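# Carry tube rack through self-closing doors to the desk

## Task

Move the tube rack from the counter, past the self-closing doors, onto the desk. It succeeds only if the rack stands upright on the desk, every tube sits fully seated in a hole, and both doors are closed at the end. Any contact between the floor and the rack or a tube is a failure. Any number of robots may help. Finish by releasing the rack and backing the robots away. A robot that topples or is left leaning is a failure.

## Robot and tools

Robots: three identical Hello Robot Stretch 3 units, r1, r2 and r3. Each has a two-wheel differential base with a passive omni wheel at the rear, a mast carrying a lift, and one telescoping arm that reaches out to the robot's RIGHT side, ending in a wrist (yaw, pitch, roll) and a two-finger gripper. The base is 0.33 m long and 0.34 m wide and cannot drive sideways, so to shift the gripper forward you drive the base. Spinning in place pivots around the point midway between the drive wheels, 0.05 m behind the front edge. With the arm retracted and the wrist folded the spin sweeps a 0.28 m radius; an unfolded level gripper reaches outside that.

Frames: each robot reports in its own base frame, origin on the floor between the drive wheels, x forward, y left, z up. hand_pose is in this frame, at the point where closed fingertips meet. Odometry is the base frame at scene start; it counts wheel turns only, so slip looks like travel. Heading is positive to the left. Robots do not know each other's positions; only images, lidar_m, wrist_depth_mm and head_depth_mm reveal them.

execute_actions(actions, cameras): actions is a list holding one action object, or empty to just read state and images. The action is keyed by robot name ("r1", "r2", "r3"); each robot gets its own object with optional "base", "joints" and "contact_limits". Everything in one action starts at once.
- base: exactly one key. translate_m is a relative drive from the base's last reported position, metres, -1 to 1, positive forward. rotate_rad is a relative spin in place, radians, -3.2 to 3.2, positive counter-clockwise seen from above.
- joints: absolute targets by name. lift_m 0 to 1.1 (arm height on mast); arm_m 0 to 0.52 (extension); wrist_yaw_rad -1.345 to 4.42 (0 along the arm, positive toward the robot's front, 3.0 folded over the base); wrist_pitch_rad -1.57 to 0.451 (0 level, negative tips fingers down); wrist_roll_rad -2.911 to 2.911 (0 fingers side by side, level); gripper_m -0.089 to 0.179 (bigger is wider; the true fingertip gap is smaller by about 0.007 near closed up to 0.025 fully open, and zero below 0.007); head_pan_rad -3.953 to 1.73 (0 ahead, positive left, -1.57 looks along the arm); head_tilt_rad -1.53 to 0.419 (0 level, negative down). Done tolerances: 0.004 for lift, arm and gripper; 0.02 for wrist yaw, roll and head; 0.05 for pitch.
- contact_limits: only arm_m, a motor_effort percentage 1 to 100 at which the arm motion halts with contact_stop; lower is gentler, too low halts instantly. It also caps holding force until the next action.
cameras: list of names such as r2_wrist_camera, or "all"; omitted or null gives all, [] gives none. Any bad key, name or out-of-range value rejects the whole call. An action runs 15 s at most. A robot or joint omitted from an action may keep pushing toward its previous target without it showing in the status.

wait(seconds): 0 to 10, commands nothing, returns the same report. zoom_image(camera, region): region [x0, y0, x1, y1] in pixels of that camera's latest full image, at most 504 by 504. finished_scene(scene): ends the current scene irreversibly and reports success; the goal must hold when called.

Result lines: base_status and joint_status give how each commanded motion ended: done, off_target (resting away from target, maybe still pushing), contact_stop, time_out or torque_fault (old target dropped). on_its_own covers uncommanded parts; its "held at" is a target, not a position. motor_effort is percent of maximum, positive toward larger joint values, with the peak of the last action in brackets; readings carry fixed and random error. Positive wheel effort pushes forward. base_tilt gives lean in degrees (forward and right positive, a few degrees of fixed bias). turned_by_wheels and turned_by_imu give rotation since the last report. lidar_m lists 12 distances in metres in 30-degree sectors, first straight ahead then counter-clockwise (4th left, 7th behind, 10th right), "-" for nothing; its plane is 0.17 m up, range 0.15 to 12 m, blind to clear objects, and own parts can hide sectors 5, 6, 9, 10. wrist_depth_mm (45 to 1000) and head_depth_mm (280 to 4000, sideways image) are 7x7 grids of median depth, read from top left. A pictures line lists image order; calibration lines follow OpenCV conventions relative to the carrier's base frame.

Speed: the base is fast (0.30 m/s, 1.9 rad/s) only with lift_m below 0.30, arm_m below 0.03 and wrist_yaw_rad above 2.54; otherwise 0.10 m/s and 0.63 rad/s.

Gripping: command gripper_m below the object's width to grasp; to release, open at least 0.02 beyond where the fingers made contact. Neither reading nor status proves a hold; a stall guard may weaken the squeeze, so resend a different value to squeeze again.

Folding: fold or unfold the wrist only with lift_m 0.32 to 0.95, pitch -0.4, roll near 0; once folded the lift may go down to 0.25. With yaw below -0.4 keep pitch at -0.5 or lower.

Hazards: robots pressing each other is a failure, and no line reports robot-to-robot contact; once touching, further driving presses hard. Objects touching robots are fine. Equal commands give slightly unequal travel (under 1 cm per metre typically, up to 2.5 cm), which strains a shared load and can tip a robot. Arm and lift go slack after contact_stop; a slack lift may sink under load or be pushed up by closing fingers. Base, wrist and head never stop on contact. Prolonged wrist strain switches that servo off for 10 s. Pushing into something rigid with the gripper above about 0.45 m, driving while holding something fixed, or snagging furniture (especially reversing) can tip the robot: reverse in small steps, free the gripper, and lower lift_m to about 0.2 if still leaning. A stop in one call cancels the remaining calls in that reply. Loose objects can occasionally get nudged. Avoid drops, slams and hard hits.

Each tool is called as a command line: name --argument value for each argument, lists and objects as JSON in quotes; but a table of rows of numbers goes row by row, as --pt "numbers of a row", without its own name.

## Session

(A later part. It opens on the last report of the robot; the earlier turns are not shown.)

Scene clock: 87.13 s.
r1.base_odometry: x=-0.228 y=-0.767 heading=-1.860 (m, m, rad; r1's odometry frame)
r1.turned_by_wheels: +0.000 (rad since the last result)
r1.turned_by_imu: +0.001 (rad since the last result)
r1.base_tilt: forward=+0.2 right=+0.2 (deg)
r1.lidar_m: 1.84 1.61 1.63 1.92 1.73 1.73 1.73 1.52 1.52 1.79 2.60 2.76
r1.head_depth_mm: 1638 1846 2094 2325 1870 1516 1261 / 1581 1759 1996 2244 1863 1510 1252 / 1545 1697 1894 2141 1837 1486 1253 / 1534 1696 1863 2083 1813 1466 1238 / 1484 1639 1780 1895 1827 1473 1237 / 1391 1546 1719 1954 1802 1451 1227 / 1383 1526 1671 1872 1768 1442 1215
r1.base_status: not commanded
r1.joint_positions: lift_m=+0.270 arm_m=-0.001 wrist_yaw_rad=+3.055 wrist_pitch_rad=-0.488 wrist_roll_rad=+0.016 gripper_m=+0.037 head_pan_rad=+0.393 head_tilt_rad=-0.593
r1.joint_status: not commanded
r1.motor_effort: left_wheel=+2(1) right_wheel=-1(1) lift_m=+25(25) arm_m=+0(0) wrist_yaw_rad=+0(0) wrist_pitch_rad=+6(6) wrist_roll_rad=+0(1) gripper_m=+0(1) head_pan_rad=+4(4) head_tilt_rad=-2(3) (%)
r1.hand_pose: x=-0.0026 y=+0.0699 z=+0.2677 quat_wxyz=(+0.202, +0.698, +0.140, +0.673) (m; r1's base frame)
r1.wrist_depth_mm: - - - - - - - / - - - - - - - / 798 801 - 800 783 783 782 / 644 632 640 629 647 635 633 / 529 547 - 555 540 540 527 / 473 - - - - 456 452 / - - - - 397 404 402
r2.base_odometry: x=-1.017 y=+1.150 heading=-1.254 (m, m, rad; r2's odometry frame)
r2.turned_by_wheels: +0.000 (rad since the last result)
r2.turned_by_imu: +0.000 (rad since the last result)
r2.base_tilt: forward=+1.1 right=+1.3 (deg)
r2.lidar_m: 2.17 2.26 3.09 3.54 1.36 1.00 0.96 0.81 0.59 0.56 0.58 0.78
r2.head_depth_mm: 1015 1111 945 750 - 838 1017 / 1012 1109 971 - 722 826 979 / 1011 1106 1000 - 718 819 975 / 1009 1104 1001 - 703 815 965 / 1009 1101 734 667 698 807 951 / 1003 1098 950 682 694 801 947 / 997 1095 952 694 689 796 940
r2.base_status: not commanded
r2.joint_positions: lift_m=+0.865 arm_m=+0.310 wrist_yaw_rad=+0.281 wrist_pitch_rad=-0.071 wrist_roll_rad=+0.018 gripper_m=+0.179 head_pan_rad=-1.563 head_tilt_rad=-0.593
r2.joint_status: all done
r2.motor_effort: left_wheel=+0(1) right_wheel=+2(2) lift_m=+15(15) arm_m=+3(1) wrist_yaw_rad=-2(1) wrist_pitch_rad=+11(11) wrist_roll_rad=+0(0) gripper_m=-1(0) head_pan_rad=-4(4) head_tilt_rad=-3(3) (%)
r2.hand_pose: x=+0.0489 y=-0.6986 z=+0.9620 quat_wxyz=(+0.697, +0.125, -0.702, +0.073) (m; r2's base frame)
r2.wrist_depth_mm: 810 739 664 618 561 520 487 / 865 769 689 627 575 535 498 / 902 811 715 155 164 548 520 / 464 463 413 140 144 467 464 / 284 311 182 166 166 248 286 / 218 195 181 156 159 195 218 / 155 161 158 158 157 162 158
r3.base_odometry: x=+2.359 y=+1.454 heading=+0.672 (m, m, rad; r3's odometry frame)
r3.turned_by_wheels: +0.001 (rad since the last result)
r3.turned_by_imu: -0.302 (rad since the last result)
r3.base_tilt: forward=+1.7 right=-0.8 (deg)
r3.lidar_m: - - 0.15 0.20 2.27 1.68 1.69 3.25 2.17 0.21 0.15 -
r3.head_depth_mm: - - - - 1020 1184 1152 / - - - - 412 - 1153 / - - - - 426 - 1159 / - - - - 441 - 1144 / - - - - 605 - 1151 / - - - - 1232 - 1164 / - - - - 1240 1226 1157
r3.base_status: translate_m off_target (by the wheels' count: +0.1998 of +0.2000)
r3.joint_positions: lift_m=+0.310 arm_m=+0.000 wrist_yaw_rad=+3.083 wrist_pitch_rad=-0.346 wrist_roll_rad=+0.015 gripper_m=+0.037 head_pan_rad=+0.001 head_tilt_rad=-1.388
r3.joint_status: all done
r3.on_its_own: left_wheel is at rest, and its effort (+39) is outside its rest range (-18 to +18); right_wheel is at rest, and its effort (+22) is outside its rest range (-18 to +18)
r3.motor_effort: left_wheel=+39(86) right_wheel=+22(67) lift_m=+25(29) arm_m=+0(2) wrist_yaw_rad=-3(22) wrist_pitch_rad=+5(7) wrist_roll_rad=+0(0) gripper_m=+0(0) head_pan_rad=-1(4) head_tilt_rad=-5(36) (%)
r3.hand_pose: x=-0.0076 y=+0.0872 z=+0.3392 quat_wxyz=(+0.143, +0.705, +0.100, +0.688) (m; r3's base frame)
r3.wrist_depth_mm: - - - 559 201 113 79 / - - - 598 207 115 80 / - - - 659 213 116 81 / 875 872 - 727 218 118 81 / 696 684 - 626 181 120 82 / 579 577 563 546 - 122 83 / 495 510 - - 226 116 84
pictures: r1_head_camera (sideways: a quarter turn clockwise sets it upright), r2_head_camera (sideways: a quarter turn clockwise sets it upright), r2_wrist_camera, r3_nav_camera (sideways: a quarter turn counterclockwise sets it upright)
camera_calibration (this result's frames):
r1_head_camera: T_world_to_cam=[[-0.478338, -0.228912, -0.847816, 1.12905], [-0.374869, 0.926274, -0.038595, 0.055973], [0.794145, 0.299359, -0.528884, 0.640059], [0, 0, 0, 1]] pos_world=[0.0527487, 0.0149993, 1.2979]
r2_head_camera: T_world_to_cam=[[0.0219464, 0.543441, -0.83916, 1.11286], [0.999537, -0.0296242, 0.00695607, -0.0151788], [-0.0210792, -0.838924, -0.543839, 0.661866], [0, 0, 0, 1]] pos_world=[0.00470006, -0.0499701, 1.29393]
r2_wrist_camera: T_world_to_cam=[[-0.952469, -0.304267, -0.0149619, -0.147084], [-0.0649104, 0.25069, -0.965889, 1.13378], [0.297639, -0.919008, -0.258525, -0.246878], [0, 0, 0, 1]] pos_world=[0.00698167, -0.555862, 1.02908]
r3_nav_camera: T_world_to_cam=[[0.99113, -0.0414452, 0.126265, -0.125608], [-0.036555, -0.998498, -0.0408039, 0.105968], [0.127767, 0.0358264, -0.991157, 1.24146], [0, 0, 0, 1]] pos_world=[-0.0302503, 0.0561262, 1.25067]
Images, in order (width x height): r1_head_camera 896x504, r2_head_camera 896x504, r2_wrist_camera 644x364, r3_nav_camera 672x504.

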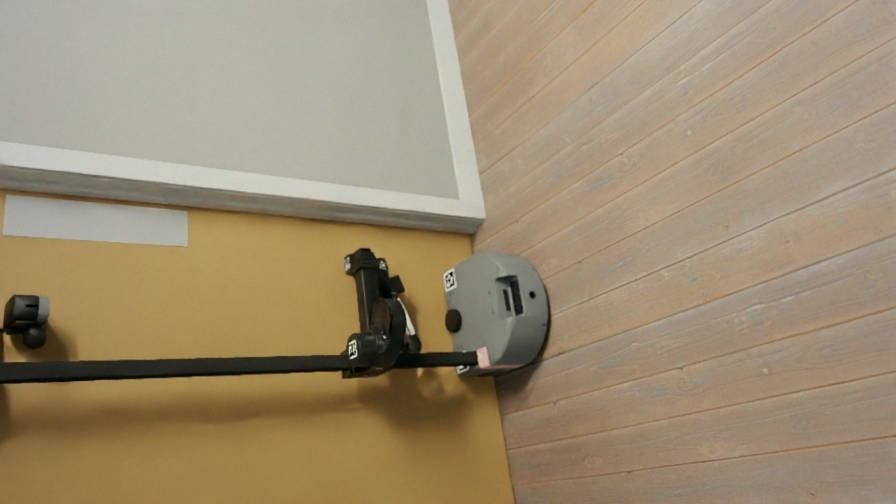

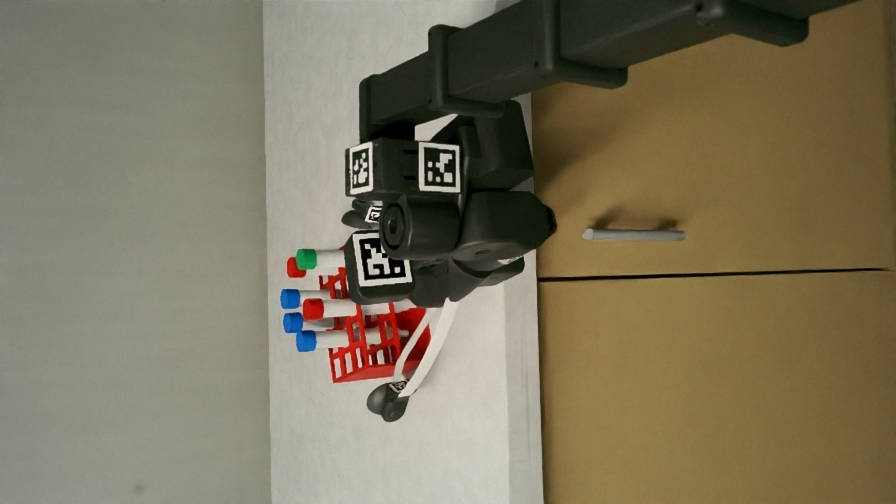

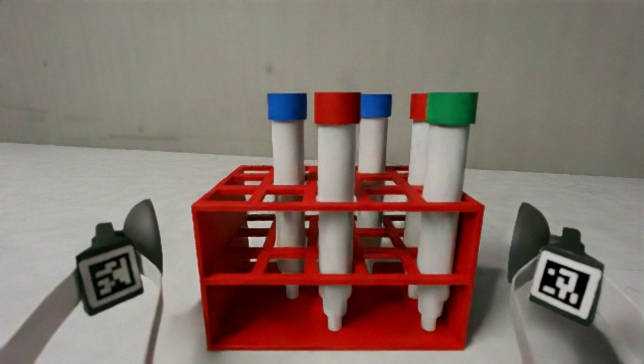

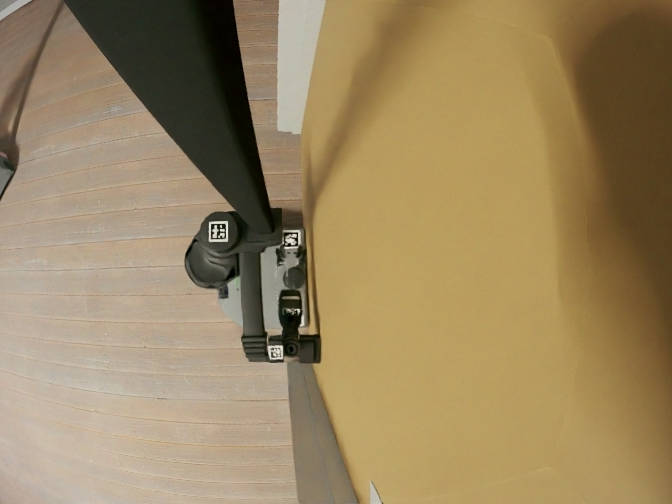

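execute_actions --actions '[{"r2":{"joints":{"arm_m":0.345,"lift_m":0.858},"base":{"translate_m":-0.008}},"r3":{"base":{"translate_m":-0.5},"joints":{"lift_m":0.27}}}]' --cameras '[]'

execute_actions --actions '[{"r2":{"joints":{"gripper_m":0.06}},"r3":{"base":{"rotate_rad":3.04},"joints":{"head_pan_rad":-3.14,"head_tilt_rad":-1.1}}}]' --cameras '["r3_nav_camera","r2_wrist_camera"]'

execute_actions --actions '[{"r2":{"joints":{"lift_m":0.89}},"r3":{"base":{"translate_m":-0.4},"joints":{"lift_m":0.31}}}]' --cameras '["r3_nav_camera","r2_head_camera","r2_wrist_camera","r1_head_camera"]'

Scene clock: 101.73 s.
r1.base_odometry: x=-0.228 y=-0.767 heading=-1.860 (m, m, rad; r1's odometry frame)
r1.turned_by_wheels: +0.000 (rad since the last result)
r1.turned_by_imu: +0.002 (rad since the last result)
r1.base_tilt: forward=+0.1 right=+0.1 (deg)
r1.lidar_m: 1.84 1.13 1.62 1.92 1.72 1.73 1.73 1.52 1.52 1.79 2.60 2.77
r1.head_depth_mm: 1633 1833 2100 2326 1878 1515 1265 / 1571 1768 1999 2211 1859 1493 1261 / 1543 1706 1912 2115 1776 1491 1250 / 1516 1710 1907 2079 1500 1439 1241 / 1420 1561 1765 1956 1640 1465 1231 / 1435 1559 1753 1980 1780 1459 1224 / 1386 1517 1679 1882 1764 1447 1220
r1.base_status: not commanded
r1.joint_positions: lift_m=+0.270 arm_m=-0.001 wrist_yaw_rad=+3.055 wrist_pitch_rad=-0.488 wrist_roll_rad=+0.016 gripper_m=+0.037 head_pan_rad=+0.393 head_tilt_rad=-0.593
r1.joint_status: not commanded
r1.motor_effort: left_wheel=+2(2) right_wheel=+0(0) lift_m=+25(24) arm_m=+0(1) wrist_yaw_rad=+1(1) wrist_pitch_rad=+6(6) wrist_roll_rad=+0(1) gripper_m=+0(1) head_pan_rad=+4(4) head_tilt_rad=-3(3) (%)
r1.hand_pose: x=-0.0026 y=+0.0699 z=+0.2677 quat_wxyz=(+0.202, +0.698, +0.140, +0.673) (m; r1's base frame)
r1.wrist_depth_mm: - - - - - - - / - - - - - - - / 794 781 - 765 809 785 793 / 633 634 632 635 624 625 641 / 534 554 - 541 550 531 528 / 480 - - - - 461 456 / - - - - 406 405 403
r2.base_odometry: x=-1.019 y=+1.158 heading=-1.254 (m, m, rad; r2's odometry frame)
r2.turned_by_wheels: +0.000 (rad since the last result)
r2.turned_by_imu: +0.000 (rad since the last result)
r2.base_tilt: forward=+1.1 right=+1.3 (deg)
r2.lidar_m: 2.19 2.26 3.09 3.54 1.36 0.99 0.95 0.99 0.59 0.56 0.58 0.78
r2.head_depth_mm: 1010 1113 950 721 - 851 1016 / 1010 1107 998 - 711 827 982 / 1007 1107 1000 - 706 820 972 / 1009 1100 1000 - 702 816 964 / 1006 1098 732 667 698 805 955 / 999 1099 952 693 694 800 949 / 999 1095 952 693 689 794 941
r2.base_status: done
r2.joint_positions: lift_m=+0.858 arm_m=+0.345 wrist_yaw_rad=+0.281 wrist_pitch_rad=-0.071 wrist_roll_rad=+0.018 gripper_m=+0.179 head_pan_rad=-1.563 head_tilt_rad=-0.593
r2.joint_status: all done
r2.motor_effort: left_wheel=-1(4) right_wheel=+2(4) lift_m=+15(15) arm_m=+3(2) wrist_yaw_rad=-1(1) wrist_pitch_rad=+11(11) wrist_roll_rad=+0(0) gripper_m=-1(0) head_pan_rad=-5(5) head_tilt_rad=-3(3) (%)
r2.hand_pose: x=+0.0489 y=-0.7336 z=+0.9551 quat_wxyz=(+0.697, +0.125, -0.702, +0.073) (m; r2's base frame)
r2.wrist_depth_mm: 772 713 626 576 533 487 457 / 811 720 654 162 532 509 477 / 837 762 695 163 136 527 489 / 437 439 146 118 116 435 437 / 268 131 155 151 124 233 269 / 206 141 162 128 128 184 206 / 146 146 148 141 139 152 149
r3.base_odometry: x=+1.968 y=+1.143 heading=+0.672 (m, m, rad; r3's odometry frame)
r3.turned_by_wheels: +0.000 (rad since the last result)
r3.turned_by_imu: -0.002 (rad since the last result)
r3.base_tilt: forward=+1.8 right=-0.6 (deg)
r3.lidar_m: 0.55 0.57 0.74 1.77 2.27 1.21 2.66 2.76 2.49 1.90 0.67 0.57
r3.head_depth_mm: 682 907 1185 1281 1231 1185 1146 / 684 907 1317 1288 1247 1175 1148 / 685 915 1323 1275 1249 - 1156 / 689 916 1334 1287 1259 - 1149 / 687 923 1325 1297 1259 - 1153 / 689 919 1330 1298 1250 - 1161 / 691 921 1325 1311 1255 1221 1167
r3.base_status: done
r3.joint_positions: lift_m=+0.270 arm_m=+0.000 wrist_yaw_rad=+3.081 wrist_pitch_rad=-0.346 wrist_roll_rad=+0.015 gripper_m=+0.037 head_pan_rad=+0.001 head_tilt_rad=-1.388
r3.joint_status: all done
r3.motor_effort: left_wheel=+1(28) right_wheel=+1(20) lift_m=+22(23) arm_m=-1(0) wrist_yaw_rad=-1(3) wrist_pitch_rad=+6(5) wrist_roll_rad=+0(0) gripper_m=+0(0) head_pan_rad=-1(1) head_tilt_rad=-5(4) (%)
r3.hand_pose: x=-0.0072 y=+0.0872 z=+0.2993 quat_wxyz=(+0.144, +0.705, +0.100, +0.688) (m; r3's base frame)
r3.wrist_depth_mm: - - - - - 788 598 / - - - - - 791 624 / - - - - - 794 651 / 804 798 - 761 751 745 652 / 639 624 - 607 629 605 594 / 531 523 - 526 - 503 496 / 456 - - - 435 432 429
pictures: none
No camera images: the call's "cameras" was empty. Leave "cameras" out to get every camera's image.

Scene clock: 104.83 s.
r1.base_odometry: x=-0.228 y=-0.767 heading=-1.860 (m, m, rad; r1's odometry frame)
r1.turned_by_wheels: +0.000 (rad since the last result)
r1.turned_by_imu: +0.001 (rad since the last result)
r1.base_tilt: forward=+0.2 right=+0.1 (deg)
r1.lidar_m: 1.85 1.22 1.63 1.92 1.73 1.73 1.73 1.52 1.52 1.79 2.60 2.78
r1.head_depth_mm: 1634 1838 2097 2341 1875 1522 1265 / 1565 1757 1990 2216 1857 1500 1261 / 1491 1658 1857 2103 1834 1494 1242 / 1495 1691 1917 1592 1647 1467 1235 / 1477 1638 1834 1948 1658 1462 1232 / 1424 1581 1765 1964 1800 1448 1224 / 1371 1509 1685 1864 1768 1442 1217
r1.base_status: not commanded
r1.joint_positions: lift_m=+0.270 arm_m=-0.001 wrist_yaw_rad=+3.055 wrist_pitch_rad=-0.488 wrist_roll_rad=+0.016 gripper_m=+0.037 head_pan_rad=+0.393 head_tilt_rad=-0.593
r1.joint_status: not commanded
r1.motor_effort: left_wheel=+2(1) right_wheel=-1(1) lift_m=+25(25) arm_m=+0(1) wrist_yaw_rad=+0(0) wrist_pitch_rad=+6(6) wrist_roll_rad=-1(1) gripper_m=-1(1) head_pan_rad=+4(4) head_tilt_rad=-3(3) (%)
r1.hand_pose: x=-0.0026 y=+0.0699 z=+0.2677 quat_wxyz=(+0.202, +0.698, +0.140, +0.673) (m; r1's base frame)
r1.wrist_depth_mm: - - - - - - - / - - - - - - - / 778 791 - 785 775 774 765 / 639 638 632 644 628 627 627 / 543 541 - 551 544 529 527 / 479 - - - - 457 458 / - - - - 401 400 403
r2.base_odometry: x=-1.019 y=+1.158 heading=-1.254 (m, m, rad; r2's odometry frame)
r2.turned_by_wheels: +0.000 (rad since the last result)
r2.turned_by_imu: +0.000 (rad since the last result)
r2.base_tilt: forward=+1.2 right=+1.3 (deg)
r2.lidar_m: 2.18 2.27 3.08 3.55 1.35 0.99 0.95 0.99 0.59 0.56 0.58 0.78
r2.head_depth_mm: 1013 1111 946 720 - 849 1013 / 1008 1110 1001 - 710 825 978 / 1010 1107 1002 - 706 820 972 / 1004 1106 1003 - 702 814 965 / 1007 1104 742 667 699 807 955 / 1003 1095 950 694 691 800 947 / 1001 1097 948 695 689 796 937
r2.base_status: not commanded
r2.joint_positions: lift_m=+0.858 arm_m=+0.345 wrist_yaw_rad=+0.281 wrist_pitch_rad=-0.071 wrist_roll_rad=+0.018 gripper_m=+0.068 head_pan_rad=-1.563 head_tilt_rad=-0.593
r2.joint_status: gripper_m off_target (ended at +0.068, target +0.060)
r2.on_its_own: gripper_m is held at +0.067, not at your +0.060, by its stall guard, which is still easing
r2.motor_effort: left_wheel=-1(1) right_wheel=+2(2) lift_m=+15(15) arm_m=+2(3) wrist_yaw_rad=-1(1) wrist_pitch_rad=+11(11) wrist_roll_rad=+0(0) gripper_m=-28(100) head_pan_rad=-4(4) head_tilt_rad=-4(3) (%)
r2.hand_pose: x=+0.0489 y=-0.7336 z=+0.9551 quat_wxyz=(+0.697, +0.125, -0.702, +0.073) (m; r2's base frame)
r2.wrist_depth_mm: 770 688 626 572 527 492 463 / 800 732 655 143 532 506 474 / 839 756 696 147 172 513 498 / 431 434 163 127 143 436 442 / 270 279 161 154 154 133 268 / 194 184 163 143 142 142 200 / - 152 146 148 148 149 152
r3.base_odometry: x=+1.967 y=+1.143 heading=-2.572 (m, m, rad; r3's odometry frame)
r3.turned_by_wheels: +3.040 (rad since the last result)
r3.turned_by_imu: +2.987 (rad since the last result)
r3.base_tilt: forward=+1.8 right=-0.8 (deg)
r3.lidar_m: 1.22 2.69 2.49 2.09 0.76 0.57 0.55 0.56 0.71 1.29 2.22 1.21
r3.head_depth_mm: 550 670 859 1046 1288 1218 1087 / 548 666 849 1171 1307 - 1079 / 542 659 834 1144 1326 - 1072 / 539 649 824 1125 1305 - 1075 / 534 646 820 1107 1314 1243 1084 / 529 639 806 1089 1316 1225 1113 / 525 632 793 1065 1319 1208 1113
r3.base_status: done
r3.joint_positions: lift_m=+0.270 arm_m=+0.000 wrist_yaw_rad=+3.081 wrist_pitch_rad=-0.346 wrist_roll_rad=+0.015 gripper_m=+0.037 head_pan_rad=-3.133 head_tilt_rad=-1.100
r3.joint_status: all done
r3.motor_effort: left_wheel=-1(9) right_wheel=+2(13) lift_m=+23(22) arm_m=-1(1) wrist_yaw_rad=-1(0) wrist_pitch_rad=+6(5) wrist_roll_rad=+0(0) gripper_m=+0(0) head_pan_rad=-5(60) head_tilt_rad=+0(17) (%)
r3.hand_pose: x=-0.0072 y=+0.0872 z=+0.2993 quat_wxyz=(+0.144, +0.705, +0.100, +0.688) (m; r3's base frame)
r3.wrist_depth_mm: 756 - - - - - - / 738 - - - - - - / 725 996 - - - 991 991 / 686 789 - 759 755 750 729 / 615 632 - 607 628 603 597 / 524 526 - 529 - 504 499 / 459 - - - 438 430 433
pictures: r2_wrist_camera, r3_nav_camera (sideways: a quarter turn counterclockwise sets it upright)
camera_calibration (this result's frames):
r2_wrist_camera: T_world_to_cam=[[-0.952464, -0.304282, -0.0149608, -0.157849], [-0.0649087, 0.250668, -0.965895, 1.13579], [0.297655, -0.919009, -0.258503, -0.280883], [0, 0, 0, 1]] pos_world=[0.00698312, -0.59087, 1.02208]
r3_nav_camera: T_world_to_cam=[[-0.914596, 0.0353579, 0.402819, -0.474125], [0.0166138, 0.998614, -0.049933, 0.117546], [-0.404026, -0.0389762, -0.913917, 1.14451], [0, 0, 0, 1]] pos_world=[0.0268253, -0.0560107, 1.24284]
Images, in order (width x height): r2_wrist_camera 644x364, r3_nav_camera 672x504.

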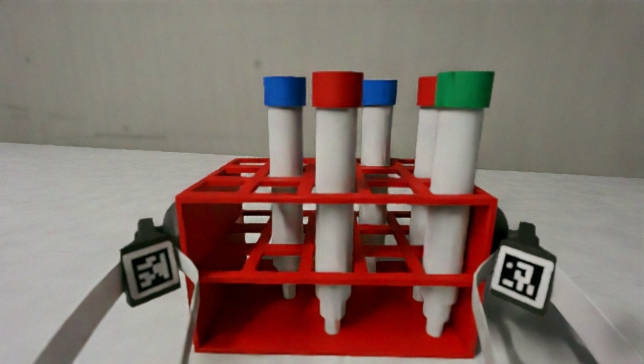

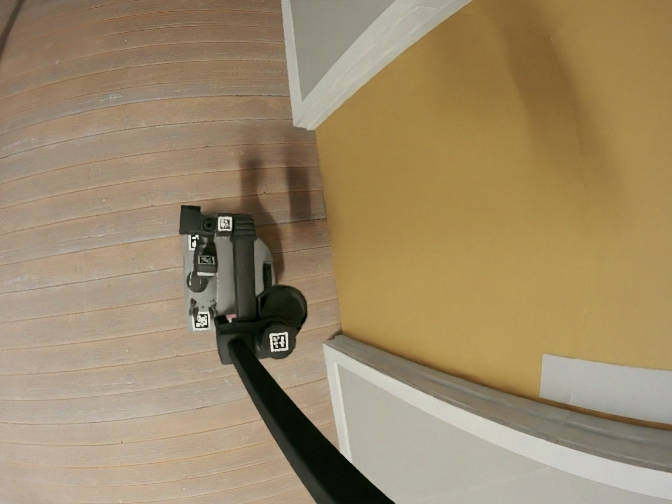

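Scene clock: 109.27 s.
r1.base_odometry: x=-0.228 y=-0.767 heading=-1.860 (m, m, rad; r1's odometry frame)
r1.turned_by_wheels: +0.000 (rad since the last result)
r1.turned_by_imu: +0.001 (rad since the last result)
r1.base_tilt: forward=+0.2 right=+0.1 (deg)
r1.lidar_m: 1.85 1.60 1.62 1.92 1.72 1.73 1.73 1.52 1.52 1.79 2.60 2.77
r1.head_depth_mm: 1641 1831 2090 2350 1876 1509 1264 / 1570 1773 2013 2229 1859 1493 1254 / 1577 1716 1899 2114 1831 1492 1254 / 1498 1849 1961 2074 1813 1480 1239 / 1572 1754 1898 1958 1792 1458 1226 / 1496 1643 1822 2049 1790 1457 1221 / 1415 1558 1718 1893 1774 1433 1213
r1.base_status: not commanded
r1.joint_positions: lift_m=+0.270 arm_m=-0.001 wrist_yaw_rad=+3.055 wrist_pitch_rad=-0.488 wrist_roll_rad=+0.016 gripper_m=+0.037 head_pan_rad=+0.393 head_tilt_rad=-0.593
r1.joint_status: not commanded
r1.motor_effort: left_wheel=+1(2) right_wheel=+0(1) lift_m=+25(25) arm_m=+1(1) wrist_yaw_rad=-1(0) wrist_pitch_rad=+6(6) wrist_roll_rad=-1(1) gripper_m=+0(0) head_pan_rad=+4(4) head_tilt_rad=-3(3) (%)
r1.hand_pose: x=-0.0026 y=+0.0699 z=+0.2677 quat_wxyz=(+0.202, +0.698, +0.140, +0.673) (m; r1's base frame)
r1.wrist_depth_mm: - - - - - - - / - - - - - - - / 792 786 - 799 785 783 777 / 635 650 636 633 630 635 630 / 534 540 - 547 545 535 531 / 469 - - - - 461 456 / - - - - 407 403 397
r2.base_odometry: x=-1.019 y=+1.158 heading=-1.254 (m, m, rad; r2's odometry frame)
r2.turned_by_wheels: +0.000 (rad since the last result)
r2.turned_by_imu: +0.000 (rad since the last result)
r2.base_tilt: forward=+1.1 right=+1.4 (deg)
r2.lidar_m: 2.18 2.27 3.10 3.53 1.35 0.99 0.95 0.99 0.59 0.56 0.58 0.78
r2.head_depth_mm: 1012 1113 945 - - 830 989 / 1010 1106 1057 642 711 825 980 / 1011 1103 1061 629 706 817 975 / 1008 1107 1033 625 701 815 961 / 1002 1102 728 693 699 806 958 / 1004 1098 948 692 692 798 950 / 1002 1095 949 695 689 795 940
r2.base_status: not commanded
r2.joint_positions: lift_m=+0.889 arm_m=+0.345 wrist_yaw_rad=+0.281 wrist_pitch_rad=-0.077 wrist_roll_rad=+0.018 gripper_m=+0.082 head_pan_rad=-1.563 head_tilt_rad=-0.593
r2.joint_status: all done
r2.on_its_own: gripper_m is held at +0.080, not at your +0.060, by its stall guard, which is not easing now
r2.motor_effort: left_wheel=-1(0) right_wheel=+2(2) lift_m=+34(36) arm_m=+2(3) wrist_yaw_rad=-1(1) wrist_pitch_rad=+15(15) wrist_roll_rad=+0(0) gripper_m=-23(27) head_pan_rad=-5(4) head_tilt_rad=-4(3) (%)
r2.hand_pose: x=+0.0489 y=-0.7334 z=+0.9843 quat_wxyz=(+0.698, +0.127, -0.702, +0.070) (m; r2's base frame)
r2.wrist_depth_mm: 760 685 627 585 534 493 457 / 800 732 656 570 534 507 475 / 857 763 687 151 160 513 490 / 535 541 173 132 138 524 492 / 335 360 163 154 153 141 334 / 244 231 163 143 141 141 249 / 195 191 155 149 147 187 191
r3.base_odometry: x=+2.304 y=+1.359 heading=-2.572 (m, m, rad; r3's odometry frame)
r3.turned_by_wheels: +0.000 (rad since the last result)
r3.turned_by_imu: +0.003 (rad since the last result)
r3.base_tilt: forward=+1.7 right=-0.7 (deg)
r3.lidar_m: 1.59 3.09 2.69 0.52 0.31 0.32 0.27 0.27 0.31 0.51 2.26 1.62
r3.head_depth_mm: 294 349 455 655 1281 930 1089 / 291 336 433 609 988 - 1078 / - 322 412 569 813 - 1065 / - 311 392 532 812 - 1075 / - 304 375 502 753 1122 1081 / - 300 360 474 692 1125 1119 / - 293 345 448 640 1126 1112
r3.base_status: translate_m off_target (by the wheels' count: -0.3998 of -0.4000)
r3.joint_positions: lift_m=+0.310 arm_m=+0.000 wrist_yaw_rad=+3.080 wrist_pitch_rad=-0.346 wrist_roll_rad=+0.015 gripper_m=+0.037 head_pan_rad=-3.134 head_tilt_rad=-1.097
r3.joint_status: all done
r3.on_its_own: right_wheel is at rest, and its effort (-34) is outside its rest range (-18 to +18)
r3.motor_effort: left_wheel=-18(55) right_wheel=-34(55) lift_m=+26(29) arm_m=+0(0) wrist_yaw_rad=+0(1) wrist_pitch_rad=+6(6) wrist_roll_rad=+0(0) gripper_m=+0(0) head_pan_rad=-5(3) head_tilt_rad=-1(2) (%)
r3.hand_pose: x=-0.0069 y=+0.0871 z=+0.3391 quat_wxyz=(+0.144, +0.705, +0.099, +0.687) (m; r3's base frame)
r3.wrist_depth_mm: 276 272 - - - - - / 766 292 - - - - - / 874 319 - - - - - / 869 351 - 851 843 812 807 / 715 390 - 675 686 657 650 / 581 540 428 558 - 549 547 / 470 490 - - 477 475 469
pictures: r1_head_camera (sideways: a quarter turn clockwise sets it upright), r2_head_camera (sideways: a quarter turn clockwise sets it upright), r2_wrist_camera, r3_nav_camera (sideways: a quarter turn counterclockwise sets it upright)
camera_calibration (this result's frames):
r1_head_camera: T_world_to_cam=[[-0.478338, -0.228912, -0.847816, 1.12905], [-0.374869, 0.926274, -0.038595, 0.055973], [0.794145, 0.299359, -0.528884, 0.640059], [0, 0, 0, 1]] pos_world=[0.0527487, 0.0149993, 1.2979]
r2_head_camera: T_world_to_cam=[[0.0219466, 0.543441, -0.83916, 1.11286], [0.999537, -0.0296246, 0.00695607, -0.0151788], [-0.0210795, -0.838924, -0.543839, 0.661866], [0, 0, 0, 1]] pos_world=[0.00470004, -0.0499701, 1.29393]
r2_wrist_camera: T_world_to_cam=[[-0.952491, -0.304189, -0.0151496, -0.157147], [-0.0666857, 0.256827, -0.964154, 1.1669], [0.297176, -0.917338, -0.264911, -0.265478], [0, 0, 0, 1]] pos_world=[0.00702853, -0.591027, 1.05236]
r3_nav_camera: T_world_to_cam=[[-0.913413, 0.0361843, 0.405424, -0.477524], [0.0173645, 0.998598, -0.0500036, 0.117634], [-0.406665, -0.038634, -0.91276, 1.14302], [0, 0, 0, 1]] pos_world=[0.0266068, -0.0560304, 1.24279]
Images, in order (width x height): r1_head_camera 896x504, r2_head_camera 896x504, r2_wrist_camera 644x364, r3_nav_camera 672x504.

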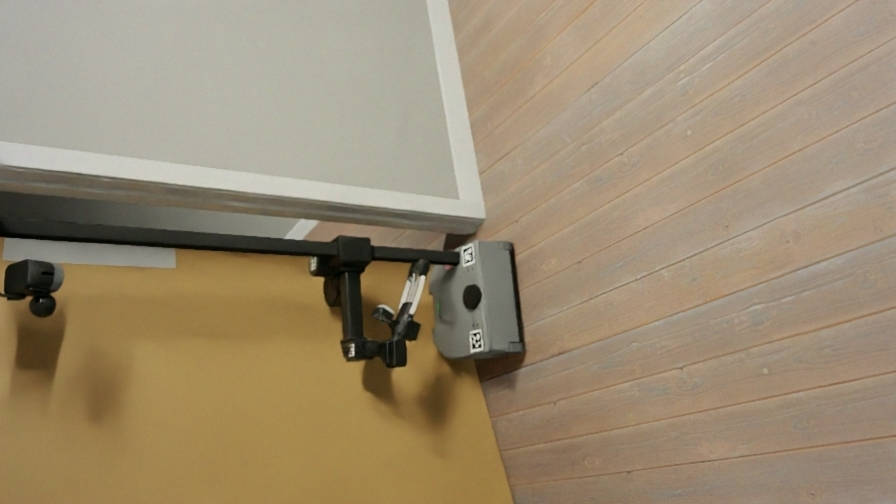

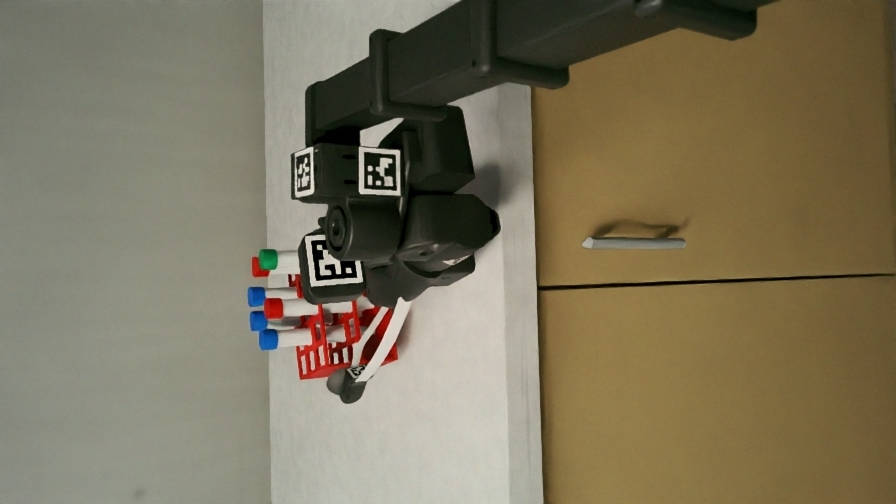

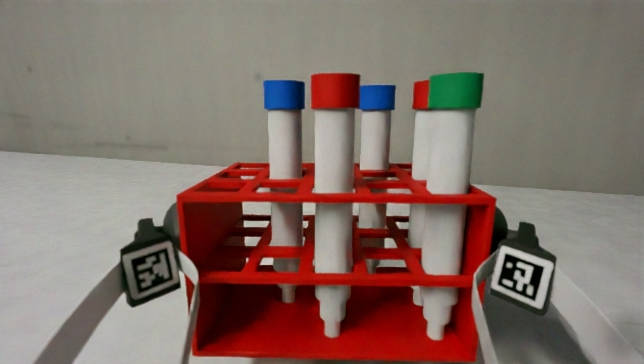

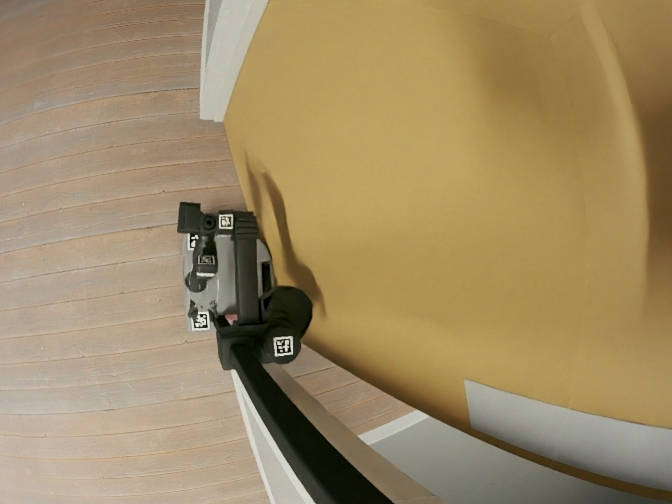

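execute_actions --actions '[{"r2":{"joints":{"arm_m":0}},"r3":{"base":{"translate_m":-0.2}}}]' --cameras '[]'

execute_actions --actions '[{"r2":{"joints":{"wrist_yaw_rad":1.8,"head_pan_rad":0,"head_tilt_rad":-0.9}},"r3":{"base":{"rotate_rad":0.35}}}]' --cameras '["r2_wrist_camera"]'

execute_actions --actions '[{"r2":{"base":{"rotate_rad":1.5}},"r3":{"base":{"translate_m":-0.2},"joints":{"head_pan_rad":-3.6}}}]' --cameras '["r3_nav_camera","r1_head_camera"]'

Scene clock: 120.03 s.
r1.base_odometry: x=-0.228 y=-0.767 heading=-1.860 (m, m, rad; r1's odometry frame)
r1.turned_by_wheels: +0.000 (rad since the last result)
r1.turned_by_imu: +0.002 (rad since the last result)
r1.base_tilt: forward=+0.2 right=+0.1 (deg)
r1.lidar_m: 1.84 1.74 1.62 1.92 1.72 1.73 1.73 1.52 1.52 1.79 2.60 2.76
r1.head_depth_mm: 1636 1838 2092 2320 1865 1506 1262 / 1571 1771 1985 2228 1870 1497 1256 / 1579 1723 1888 2132 1841 1488 1251 / 3144 3325 3026 2180 1834 1475 1241 / 1756 1991 2111 2153 1796 1466 1226 / 1641 1797 1946 2141 1780 1446 1224 / 1506 1637 1774 1963 1758 1444 1217
r1.base_status: not commanded
r1.joint_positions: lift_m=+0.270 arm_m=-0.001 wrist_yaw_rad=+3.055 wrist_pitch_rad=-0.488 wrist_roll_rad=+0.016 gripper_m=+0.037 head_pan_rad=+0.393 head_tilt_rad=-0.593
r1.joint_status: not commanded
r1.motor_effort: left_wheel=+2(1) right_wheel=+0(1) lift_m=+25(25) arm_m=+0(1) wrist_yaw_rad=+0(1) wrist_pitch_rad=+6(6) wrist_roll_rad=-1(1) gripper_m=-1(1) head_pan_rad=+4(4) head_tilt_rad=-3(3) (%)
r1.hand_pose: x=-0.0026 y=+0.0699 z=+0.2677 quat_wxyz=(+0.202, +0.698, +0.140, +0.673) (m; r1's base frame)
r1.wrist_depth_mm: - - - - - - - / - - - - - 999 - / 780 784 - 782 784 780 779 / 646 634 636 634 644 631 631 / 534 549 - 545 549 525 535 / 476 - - - - 456 455 / - - - - 404 403 398
r2.base_odometry: x=-1.019 y=+1.158 heading=-1.254 (m, m, rad; r2's odometry frame)
r2.turned_by_wheels: +0.000 (rad since the last result)
r2.turned_by_imu: +0.000 (rad since the last result)
r2.base_tilt: forward=+1.0 right=+1.3 (deg)
r2.lidar_m: 2.18 2.27 3.11 3.54 1.36 0.99 0.95 0.99 0.59 0.56 0.58 0.78
r2.head_depth_mm: 1017 1112 946 692 715 812 - / 1010 1107 950 694 712 821 - / 1010 1106 952 693 712 819 - / 1008 1103 949 669 443 - - / 1004 1100 953 458 438 787 978 / 1003 1102 951 693 440 801 948 / 1003 1096 953 695 656 797 941
r2.base_status: not commanded
r2.joint_positions: lift_m=+0.889 arm_m=+0.003 wrist_yaw_rad=+0.281 wrist_pitch_rad=-0.078 wrist_roll_rad=+0.018 gripper_m=+0.082 head_pan_rad=-1.563 head_tilt_rad=-0.593
r2.joint_status: all done
joint sent to its limit — the command would take r2.arm_m past its lower limit, so that joint was sent only as far as its limit.
r2.on_its_own: gripper_m is held at +0.080, not at your +0.060, by its stall guard, which is not easing now
r2.motor_effort: left_wheel=-1(1) right_wheel=+2(2) lift_m=+34(34) arm_m=-4(4) wrist_yaw_rad=-1(1) wrist_pitch_rad=+15(15) wrist_roll_rad=+0(0) gripper_m=-23(23) head_pan_rad=-5(5) head_tilt_rad=-3(3) (%)
r2.hand_pose: x=+0.0488 y=-0.3915 z=+0.9841 quat_wxyz=(+0.698, +0.127, -0.702, +0.070) (m; r2's base frame)
r2.wrist_depth_mm: - - 980 882 823 771 715 / - - - 906 834 779 744 / - - - 150 160 820 775 / 535 536 173 131 147 540 541 / 499 425 163 154 154 142 339 / 524 477 163 143 141 141 274 / 588 508 156 149 148 324 312
r3.base_odometry: x=+2.472 y=+1.467 heading=-2.571 (m, m, rad; r3's odometry frame)
r3.turned_by_wheels: +0.000 (rad since the last result)
r3.turned_by_imu: +0.000 (rad since the last result)
r3.base_tilt: forward=+1.8 right=-0.8 (deg)
r3.lidar_m: 1.79 3.28 0.29 0.26 0.87 0.40 0.28 0.26 0.26 0.34 0.65 1.81
r3.head_depth_mm: 356 474 1577 1443 1303 1213 933 / 327 409 545 1372 1320 - 1082 / 305 373 482 680 995 - 1066 / 294 342 431 583 889 - 1078 / - 316 390 509 734 1024 1080 / - 300 356 454 622 908 1126 / - 289 327 408 540 804 1095
r3.base_status: translate_m off_target (by the wheels' count: -0.1999 of -0.2000)
r3.joint_positions: lift_m=+0.310 arm_m=+0.000 wrist_yaw_rad=+3.080 wrist_pitch_rad=-0.346 wrist_roll_rad=+0.015 gripper_m=+0.037 head_pan_rad=-3.134 head_tilt_rad=-1.097
r3.joint_status: not commanded
r3.on_its_own: right_wheel is at rest, and its effort (-26) is outside its rest range (-18 to +18)
r3.motor_effort: left_wheel=-18(30) right_wheel=-26(47) lift_m=+26(27) arm_m=-1(0) wrist_yaw_rad=+0(0) wrist_pitch_rad=+6(6) wrist_roll_rad=+0(0) gripper_m=+0(0) head_pan_rad=-3(3) head_tilt_rad=-1(1) (%)
r3.hand_pose: x=-0.0069 y=+0.0871 z=+0.3391 quat_wxyz=(+0.144, +0.705, +0.099, +0.687) (m; r3's base frame)
r3.wrist_depth_mm: 737 754 788 286 304 - - / 783 808 861 308 336 - - / 850 878 918 333 370 - - / 861 858 - 370 746 819 811 / 692 694 - 406 659 650 637 / 583 571 567 458 - 557 547 / 493 498 - - 481 472 471
pictures: none
No camera images: the call's "cameras" was empty. Leave "cameras" out to get every camera's image.

Scene clock: 121.80 s.
r1.base_odometry: x=-0.228 y=-0.767 heading=-1.860 (m, m, rad; r1's odometry frame)
r1.turned_by_wheels: +0.000 (rad since the last result)
r1.turned_by_imu: +0.000 (rad since the last result)
r1.base_tilt: forward=+0.2 right=+0.1 (deg)
r1.lidar_m: 1.84 1.74 1.62 1.93 1.73 1.73 1.73 1.52 1.52 1.79 2.60 2.77
r1.head_depth_mm: 1652 1845 2082 2335 1885 1519 1263 / 1569 1754 1977 2230 1878 1497 1257 / 1581 1710 1892 2122 1833 1487 1242 / 3154 3396 3211 2199 1820 1466 1234 / 1791 1993 2094 2124 1805 1459 1230 / 1643 1799 2013 2146 1789 1453 1225 / 1513 1631 1788 1954 1765 1441 1209
r1.base_status: not commanded
r1.joint_positions: lift_m=+0.270 arm_m=-0.001 wrist_yaw_rad=+3.055 wrist_pitch_rad=-0.488 wrist_roll_rad=+0.016 gripper_m=+0.037 head_pan_rad=+0.393 head_tilt_rad=-0.593
r1.joint_status: not commanded
r1.motor_effort: left_wheel=+1(1) right_wheel=-1(1) lift_m=+25(25) arm_m=+1(1) wrist_yaw_rad=+0(0) wrist_pitch_rad=+6(6) wrist_roll_rad=+0(1) gripper_m=-1(1) head_pan_rad=+4(4) head_tilt_rad=-3(3) (%)
r1.hand_pose: x=-0.0026 y=+0.0699 z=+0.2677 quat_wxyz=(+0.202, +0.698, +0.140, +0.673) (m; r1's base frame)
r1.wrist_depth_mm: - - - - - - - / - - - - - - - / 793 794 - 781 789 798 771 / 631 638 634 638 635 634 645 / 540 533 - 549 540 523 526 / 475 - - - - 456 456 / - - - - 402 399 401
r2.base_odometry: x=-1.019 y=+1.158 heading=-1.254 (m, m, rad; r2's odometry frame)
r2.turned_by_wheels: +0.000 (rad since the last result)
r2.turned_by_imu: +0.000 (rad since the last result)
r2.base_tilt: forward=+1.1 right=+1.3 (deg)
r2.lidar_m: 2.18 2.28 3.10 3.55 1.36 0.99 0.95 0.99 0.59 0.56 0.58 0.78
r2.head_depth_mm: 2033 2274 1860 340 328 1265 1151 / 2046 2260 1947 309 322 1245 1148 / 2034 2246 1946 1664 314 1216 1151 / 2030 2248 1948 1659 1444 1256 1145 / 2024 2250 1940 1640 1436 1269 1147 / 1994 2242 1933 1653 1429 1268 1145 / 2012 2230 1910 1652 1437 1276 1140
r2.base_status: not commanded
r2.joint_positions: lift_m=+0.889 arm_m=+0.003 wrist_yaw_rad=+1.798 wrist_pitch_rad=-0.078 wrist_roll_rad=+0.018 gripper_m=+0.082 head_pan_rad=-0.007 head_tilt_rad=-0.889
r2.joint_status: all done
r2.on_its_own: gripper_m is held at +0.080, not at your +0.060, by its stall guard, which is not easing now
r2.motor_effort: left_wheel=-1(1) right_wheel=+2(2) lift_m=+34(34) arm_m=-2(3) wrist_yaw_rad=+2(4) wrist_pitch_rad=+15(15) wrist_roll_rad=+0(0) gripper_m=-23(23) head_pan_rad=+4(58) head_tilt_rad=-5(24) (%)
r2.hand_pose: x=+0.2257 y=-0.0908 z=+0.9841 quat_wxyz=(+0.458, +0.575, -0.422, +0.531) (m; r2's base frame)
r2.wrist_depth_mm: - - - - - - - / - - - - - - - / - - - 151 156 - - / - - 163 132 135 - 692 / - - 162 155 153 142 667 / - - 163 144 141 140 616 / - - 155 149 148 - 712
r3.base_odometry: x=+2.472 y=+1.467 heading=-2.222 (m, m, rad; r3's odometry frame)
r3.turned_by_wheels: +0.349 (rad since the last result)
r3.turned_by_imu: +0.335 (rad since the last result)
r3.base_tilt: forward=+1.7 right=-0.9 (deg)
r3.lidar_m: 3.23 2.82 0.26 0.27 0.97 0.32 0.27 0.27 0.31 0.53 2.57 1.79
r3.head_depth_mm: 293 342 445 637 1284 1223 1090 / 289 331 426 598 950 - 1078 / - 319 408 561 803 - 1067 / - 310 390 530 809 - 1073 / - 304 375 502 762 1137 1075 / - 299 361 477 703 1151 1124 / - 295 347 452 651 1168 1106
r3.base_status: done
r3.joint_positions: lift_m=+0.310 arm_m=+0.000 wrist_yaw_rad=+3.080 wrist_pitch_rad=-0.346 wrist_roll_rad=+0.015 gripper_m=+0.037 head_pan_rad=-3.134 head_tilt_rad=-1.097
r3.joint_status: not commanded
r3.on_its_own: left_wheel is at rest, and its effort (-37) is outside its rest range (-18 to +18)
r3.motor_effort: left_wheel=-37(41) right_wheel=-7(10) lift_m=+26(26) arm_m=+0(1) wrist_yaw_rad=+0(0) wrist_pitch_rad=+6(6) wrist_roll_rad=+0(0) gripper_m=+0(0) head_pan_rad=-4(4) head_tilt_rad=-2(1) (%)
r3.hand_pose: x=-0.0069 y=+0.0871 z=+0.3391 quat_wxyz=(+0.144, +0.705, +0.099, +0.687) (m; r3's base frame)
r3.wrist_depth_mm: 943 910 850 839 279 268 - / - - 923 916 301 289 - / - - - 966 323 321 - / 897 852 - 850 355 360 800 / 700 681 - 674 378 618 647 / 576 579 571 555 - 536 549 / 429 501 - - 464 476 476
pictures: r2_wrist_camera
camera_calibration (this result's frames):
r2_wrist_camera: T_world_to_cam=[[0.252325, -0.967523, -0.0151813, -0.125391], [-0.261056, -0.0529582, -0.96387, 1.02887], [0.931763, 0.247172, -0.26594, 0.23487], [0, 0, 0, 1]] pos_world=[0.0813878, -0.124886, 1.05225]
Images, in order (width x height): r2_wrist_camera 644x364.

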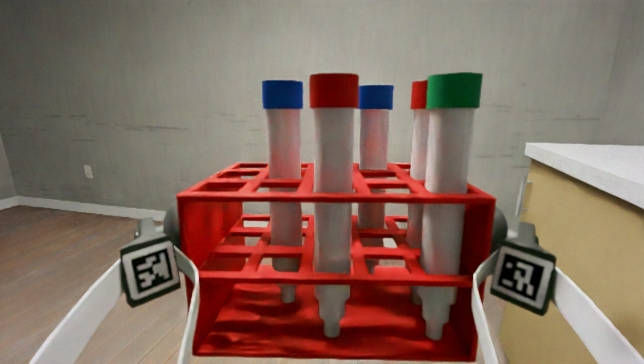

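Scene clock: 125.10 s.
r1.base_odometry: x=-0.228 y=-0.767 heading=-1.860 (m, m, rad; r1's odometry frame)
r1.turned_by_wheels: +0.000 (rad since the last result)
r1.turned_by_imu: +0.001 (rad since the last result)
r1.base_tilt: forward=+0.2 right=+0.1 (deg)
r1.lidar_m: 1.84 1.75 1.63 1.92 1.73 1.73 1.73 1.52 1.52 1.79 2.60 2.76
r1.head_depth_mm: 1643 1842 2100 2356 1866 1519 1261 / 1581 1759 2003 2207 1840 1499 1249 / 1589 1729 1902 2133 1843 1479 1249 / 3361 3602 3390 2268 1824 1466 1242 / 3390 3840 2290 2246 1811 1466 1224 / 1860 2032 2156 2232 1787 1460 1221 / 1609 1731 1867 2027 1770 1435 1212
r1.base_status: not commanded
r1.joint_positions: lift_m=+0.270 arm_m=-0.001 wrist_yaw_rad=+3.055 wrist_pitch_rad=-0.488 wrist_roll_rad=+0.016 gripper_m=+0.037 head_pan_rad=+0.393 head_tilt_rad=-0.593
r1.joint_status: not commanded
r1.motor_effort: left_wheel=+1(1) right_wheel=-1(1) lift_m=+25(25) arm_m=+1(0) wrist_yaw_rad=+0(1) wrist_pitch_rad=+6(6) wrist_roll_rad=-1(1) gripper_m=+0(0) head_pan_rad=+4(4) head_tilt_rad=-3(3) (%)
r1.hand_pose: x=-0.0026 y=+0.0699 z=+0.2677 quat_wxyz=(+0.202, +0.698, +0.140, +0.673) (m; r1's base frame)
r1.wrist_depth_mm: - - - - - - - / - - - - - - - / 799 811 - 799 787 774 777 / 643 642 633 632 641 632 624 / 542 541 - 539 544 523 532 / 477 - - - - 459 458 / - - - - 405 406 398
r2.base_odometry: x=-1.019 y=+1.158 heading=+0.246 (m, m, rad; r2's odometry frame)
r2.turned_by_wheels: +1.500 (rad since the last result)
r2.turned_by_imu: +1.517 (rad since the last result)
r2.base_tilt: forward=+1.1 right=+1.3 (deg)
r2.lidar_m: 3.55 1.45 1.01 0.95 0.97 0.60 0.56 0.57 0.74 2.18 2.24 2.93
r2.head_depth_mm: 3001 2368 1949 341 328 1264 1155 / 3003 2345 1941 309 322 1239 1151 / 2992 2359 1945 1653 317 1220 1147 / 2949 2359 1942 1649 1439 1257 1147 / 2972 2362 1931 1654 1444 1275 1147 / 2924 2330 1928 1648 1430 1277 1145 / 2894 2337 1930 1649 1437 1270 1139
r2.base_status: done
r2.joint_positions: lift_m=+0.889 arm_m=+0.003 wrist_yaw_rad=+1.798 wrist_pitch_rad=-0.078 wrist_roll_rad=+0.018 gripper_m=+0.082 head_pan_rad=-0.007 head_tilt_rad=-0.889
r2.joint_status: not commanded
r2.on_its_own: gripper_m is held at +0.080, not at your +0.060, by its stall guard, which is not easing now
r2.motor_effort: left_wheel=-1(5) right_wheel=+2(7) lift_m=+34(34) arm_m=-4(4) wrist_yaw_rad=+1(3) wrist_pitch_rad=+15(15) wrist_roll_rad=+0(0) gripper_m=-24(23) head_pan_rad=+4(5) head_tilt_rad=-5(5) (%)
r2.hand_pose: x=+0.2257 y=-0.0907 z=+0.9841 quat_wxyz=(+0.458, +0.575, -0.422, +0.531) (m; r2's base frame)
r2.wrist_depth_mm: - - - - - - - / - - - 176 - - - / - - - 152 157 - - / - - 164 132 136 - - / - - 162 155 153 142 - / - - 163 143 141 141 - / - - 156 149 148 - -
r3.base_odometry: x=+2.593 y=+1.626 heading=-2.222 (m, m, rad; r3's odometry frame)
r3.turned_by_wheels: +0.000 (rad since the last result)
r3.turned_by_imu: +0.000 (rad since the last result)
r3.base_tilt: forward=+1.7 right=-0.8 (deg)
r3.lidar_m: 3.42 0.37 0.37 0.90 1.02 0.39 0.27 0.26 0.27 0.35 0.69 1.97
r3.head_depth_mm: 1816 1762 1593 1464 - 1186 1105 / 2016 1793 1588 1453 1330 1165 1100 / 2034 1824 1609 1445 1322 - 1078 / 2003 1826 1593 1420 1328 - - / 397 464 560 697 910 - - / 346 396 464 557 694 892 - / 308 348 396 462 554 690 909
r3.base_status: translate_m off_target (by the wheels' count: -0.1999 of -0.2000)
r3.joint_positions: lift_m=+0.310 arm_m=+0.000 wrist_yaw_rad=+3.080 wrist_pitch_rad=-0.346 wrist_roll_rad=+0.015 gripper_m=+0.037 head_pan_rad=-3.593 head_tilt_rad=-1.097
r3.joint_status: all done
r3.on_its_own: right_wheel is at rest, and its effort (-22) is outside its rest range (-18 to +18)
r3.motor_effort: left_wheel=-16(37) right_wheel=-22(43) lift_m=+27(27) arm_m=+0(1) wrist_yaw_rad=+0(0) wrist_pitch_rad=+6(5) wrist_roll_rad=+0(0) gripper_m=+0(0) head_pan_rad=-4(40) head_tilt_rad=-1(1) (%)
r3.hand_pose: x=-0.0069 y=+0.0871 z=+0.3391 quat_wxyz=(+0.144, +0.705, +0.099, +0.687) (m; r3's base frame)
r3.wrist_depth_mm: 986 966 899 881 845 566 306 / - - 988 933 911 552 322 / - - - - 974 531 342 / 875 866 - 846 829 523 370 / 696 694 - 663 694 480 401 / 579 575 578 553 - 477 450 / 496 504 - - 478 472 467
pictures: r1_head_camera (sideways: a quarter turn clockwise sets it upright), r3_nav_camera (sideways: a quarter turn counterclockwise sets it upright)
camera_calibration (this result's frames):
r1_head_camera: T_world_to_cam=[[-0.478338, -0.228912, -0.847816, 1.12905], [-0.374869, 0.926274, -0.038595, 0.055973], [0.794145, 0.299359, -0.528884, 0.640059], [0, 0, 0, 1]] pos_world=[0.0527487, 0.0149993, 1.2979]
r3_nav_camera: T_world_to_cam=[[-0.802939, 0.436946, 0.405422, -0.478197], [0.457796, 0.88765, -0.0500036, 0.114947], [-0.381722, 0.145451, -0.912761, 1.14287], [0, 0, 0, 1]] pos_world=[-0.000326571, -0.0593181, 1.24279]
Images, in order (width x height): r1_head_camera 896x504, r3_nav_camera 672x504.

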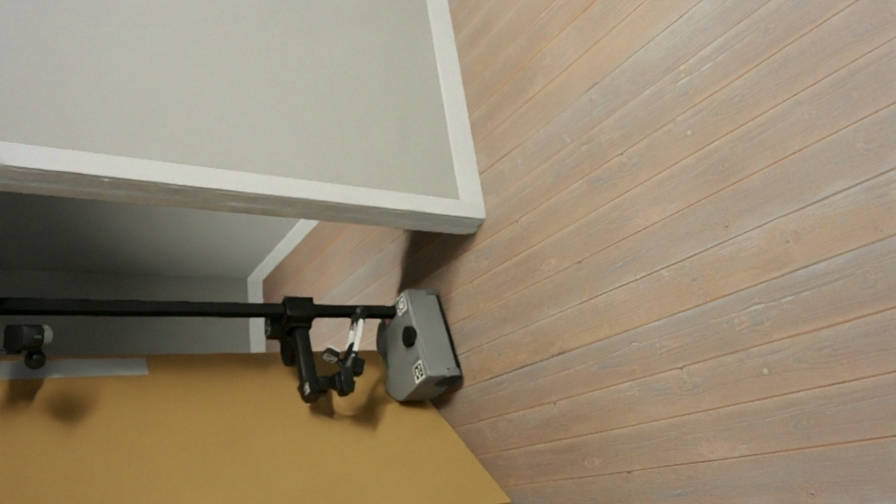

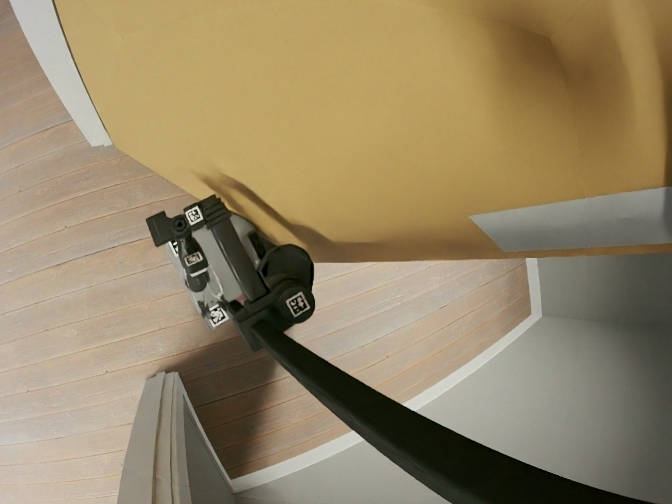

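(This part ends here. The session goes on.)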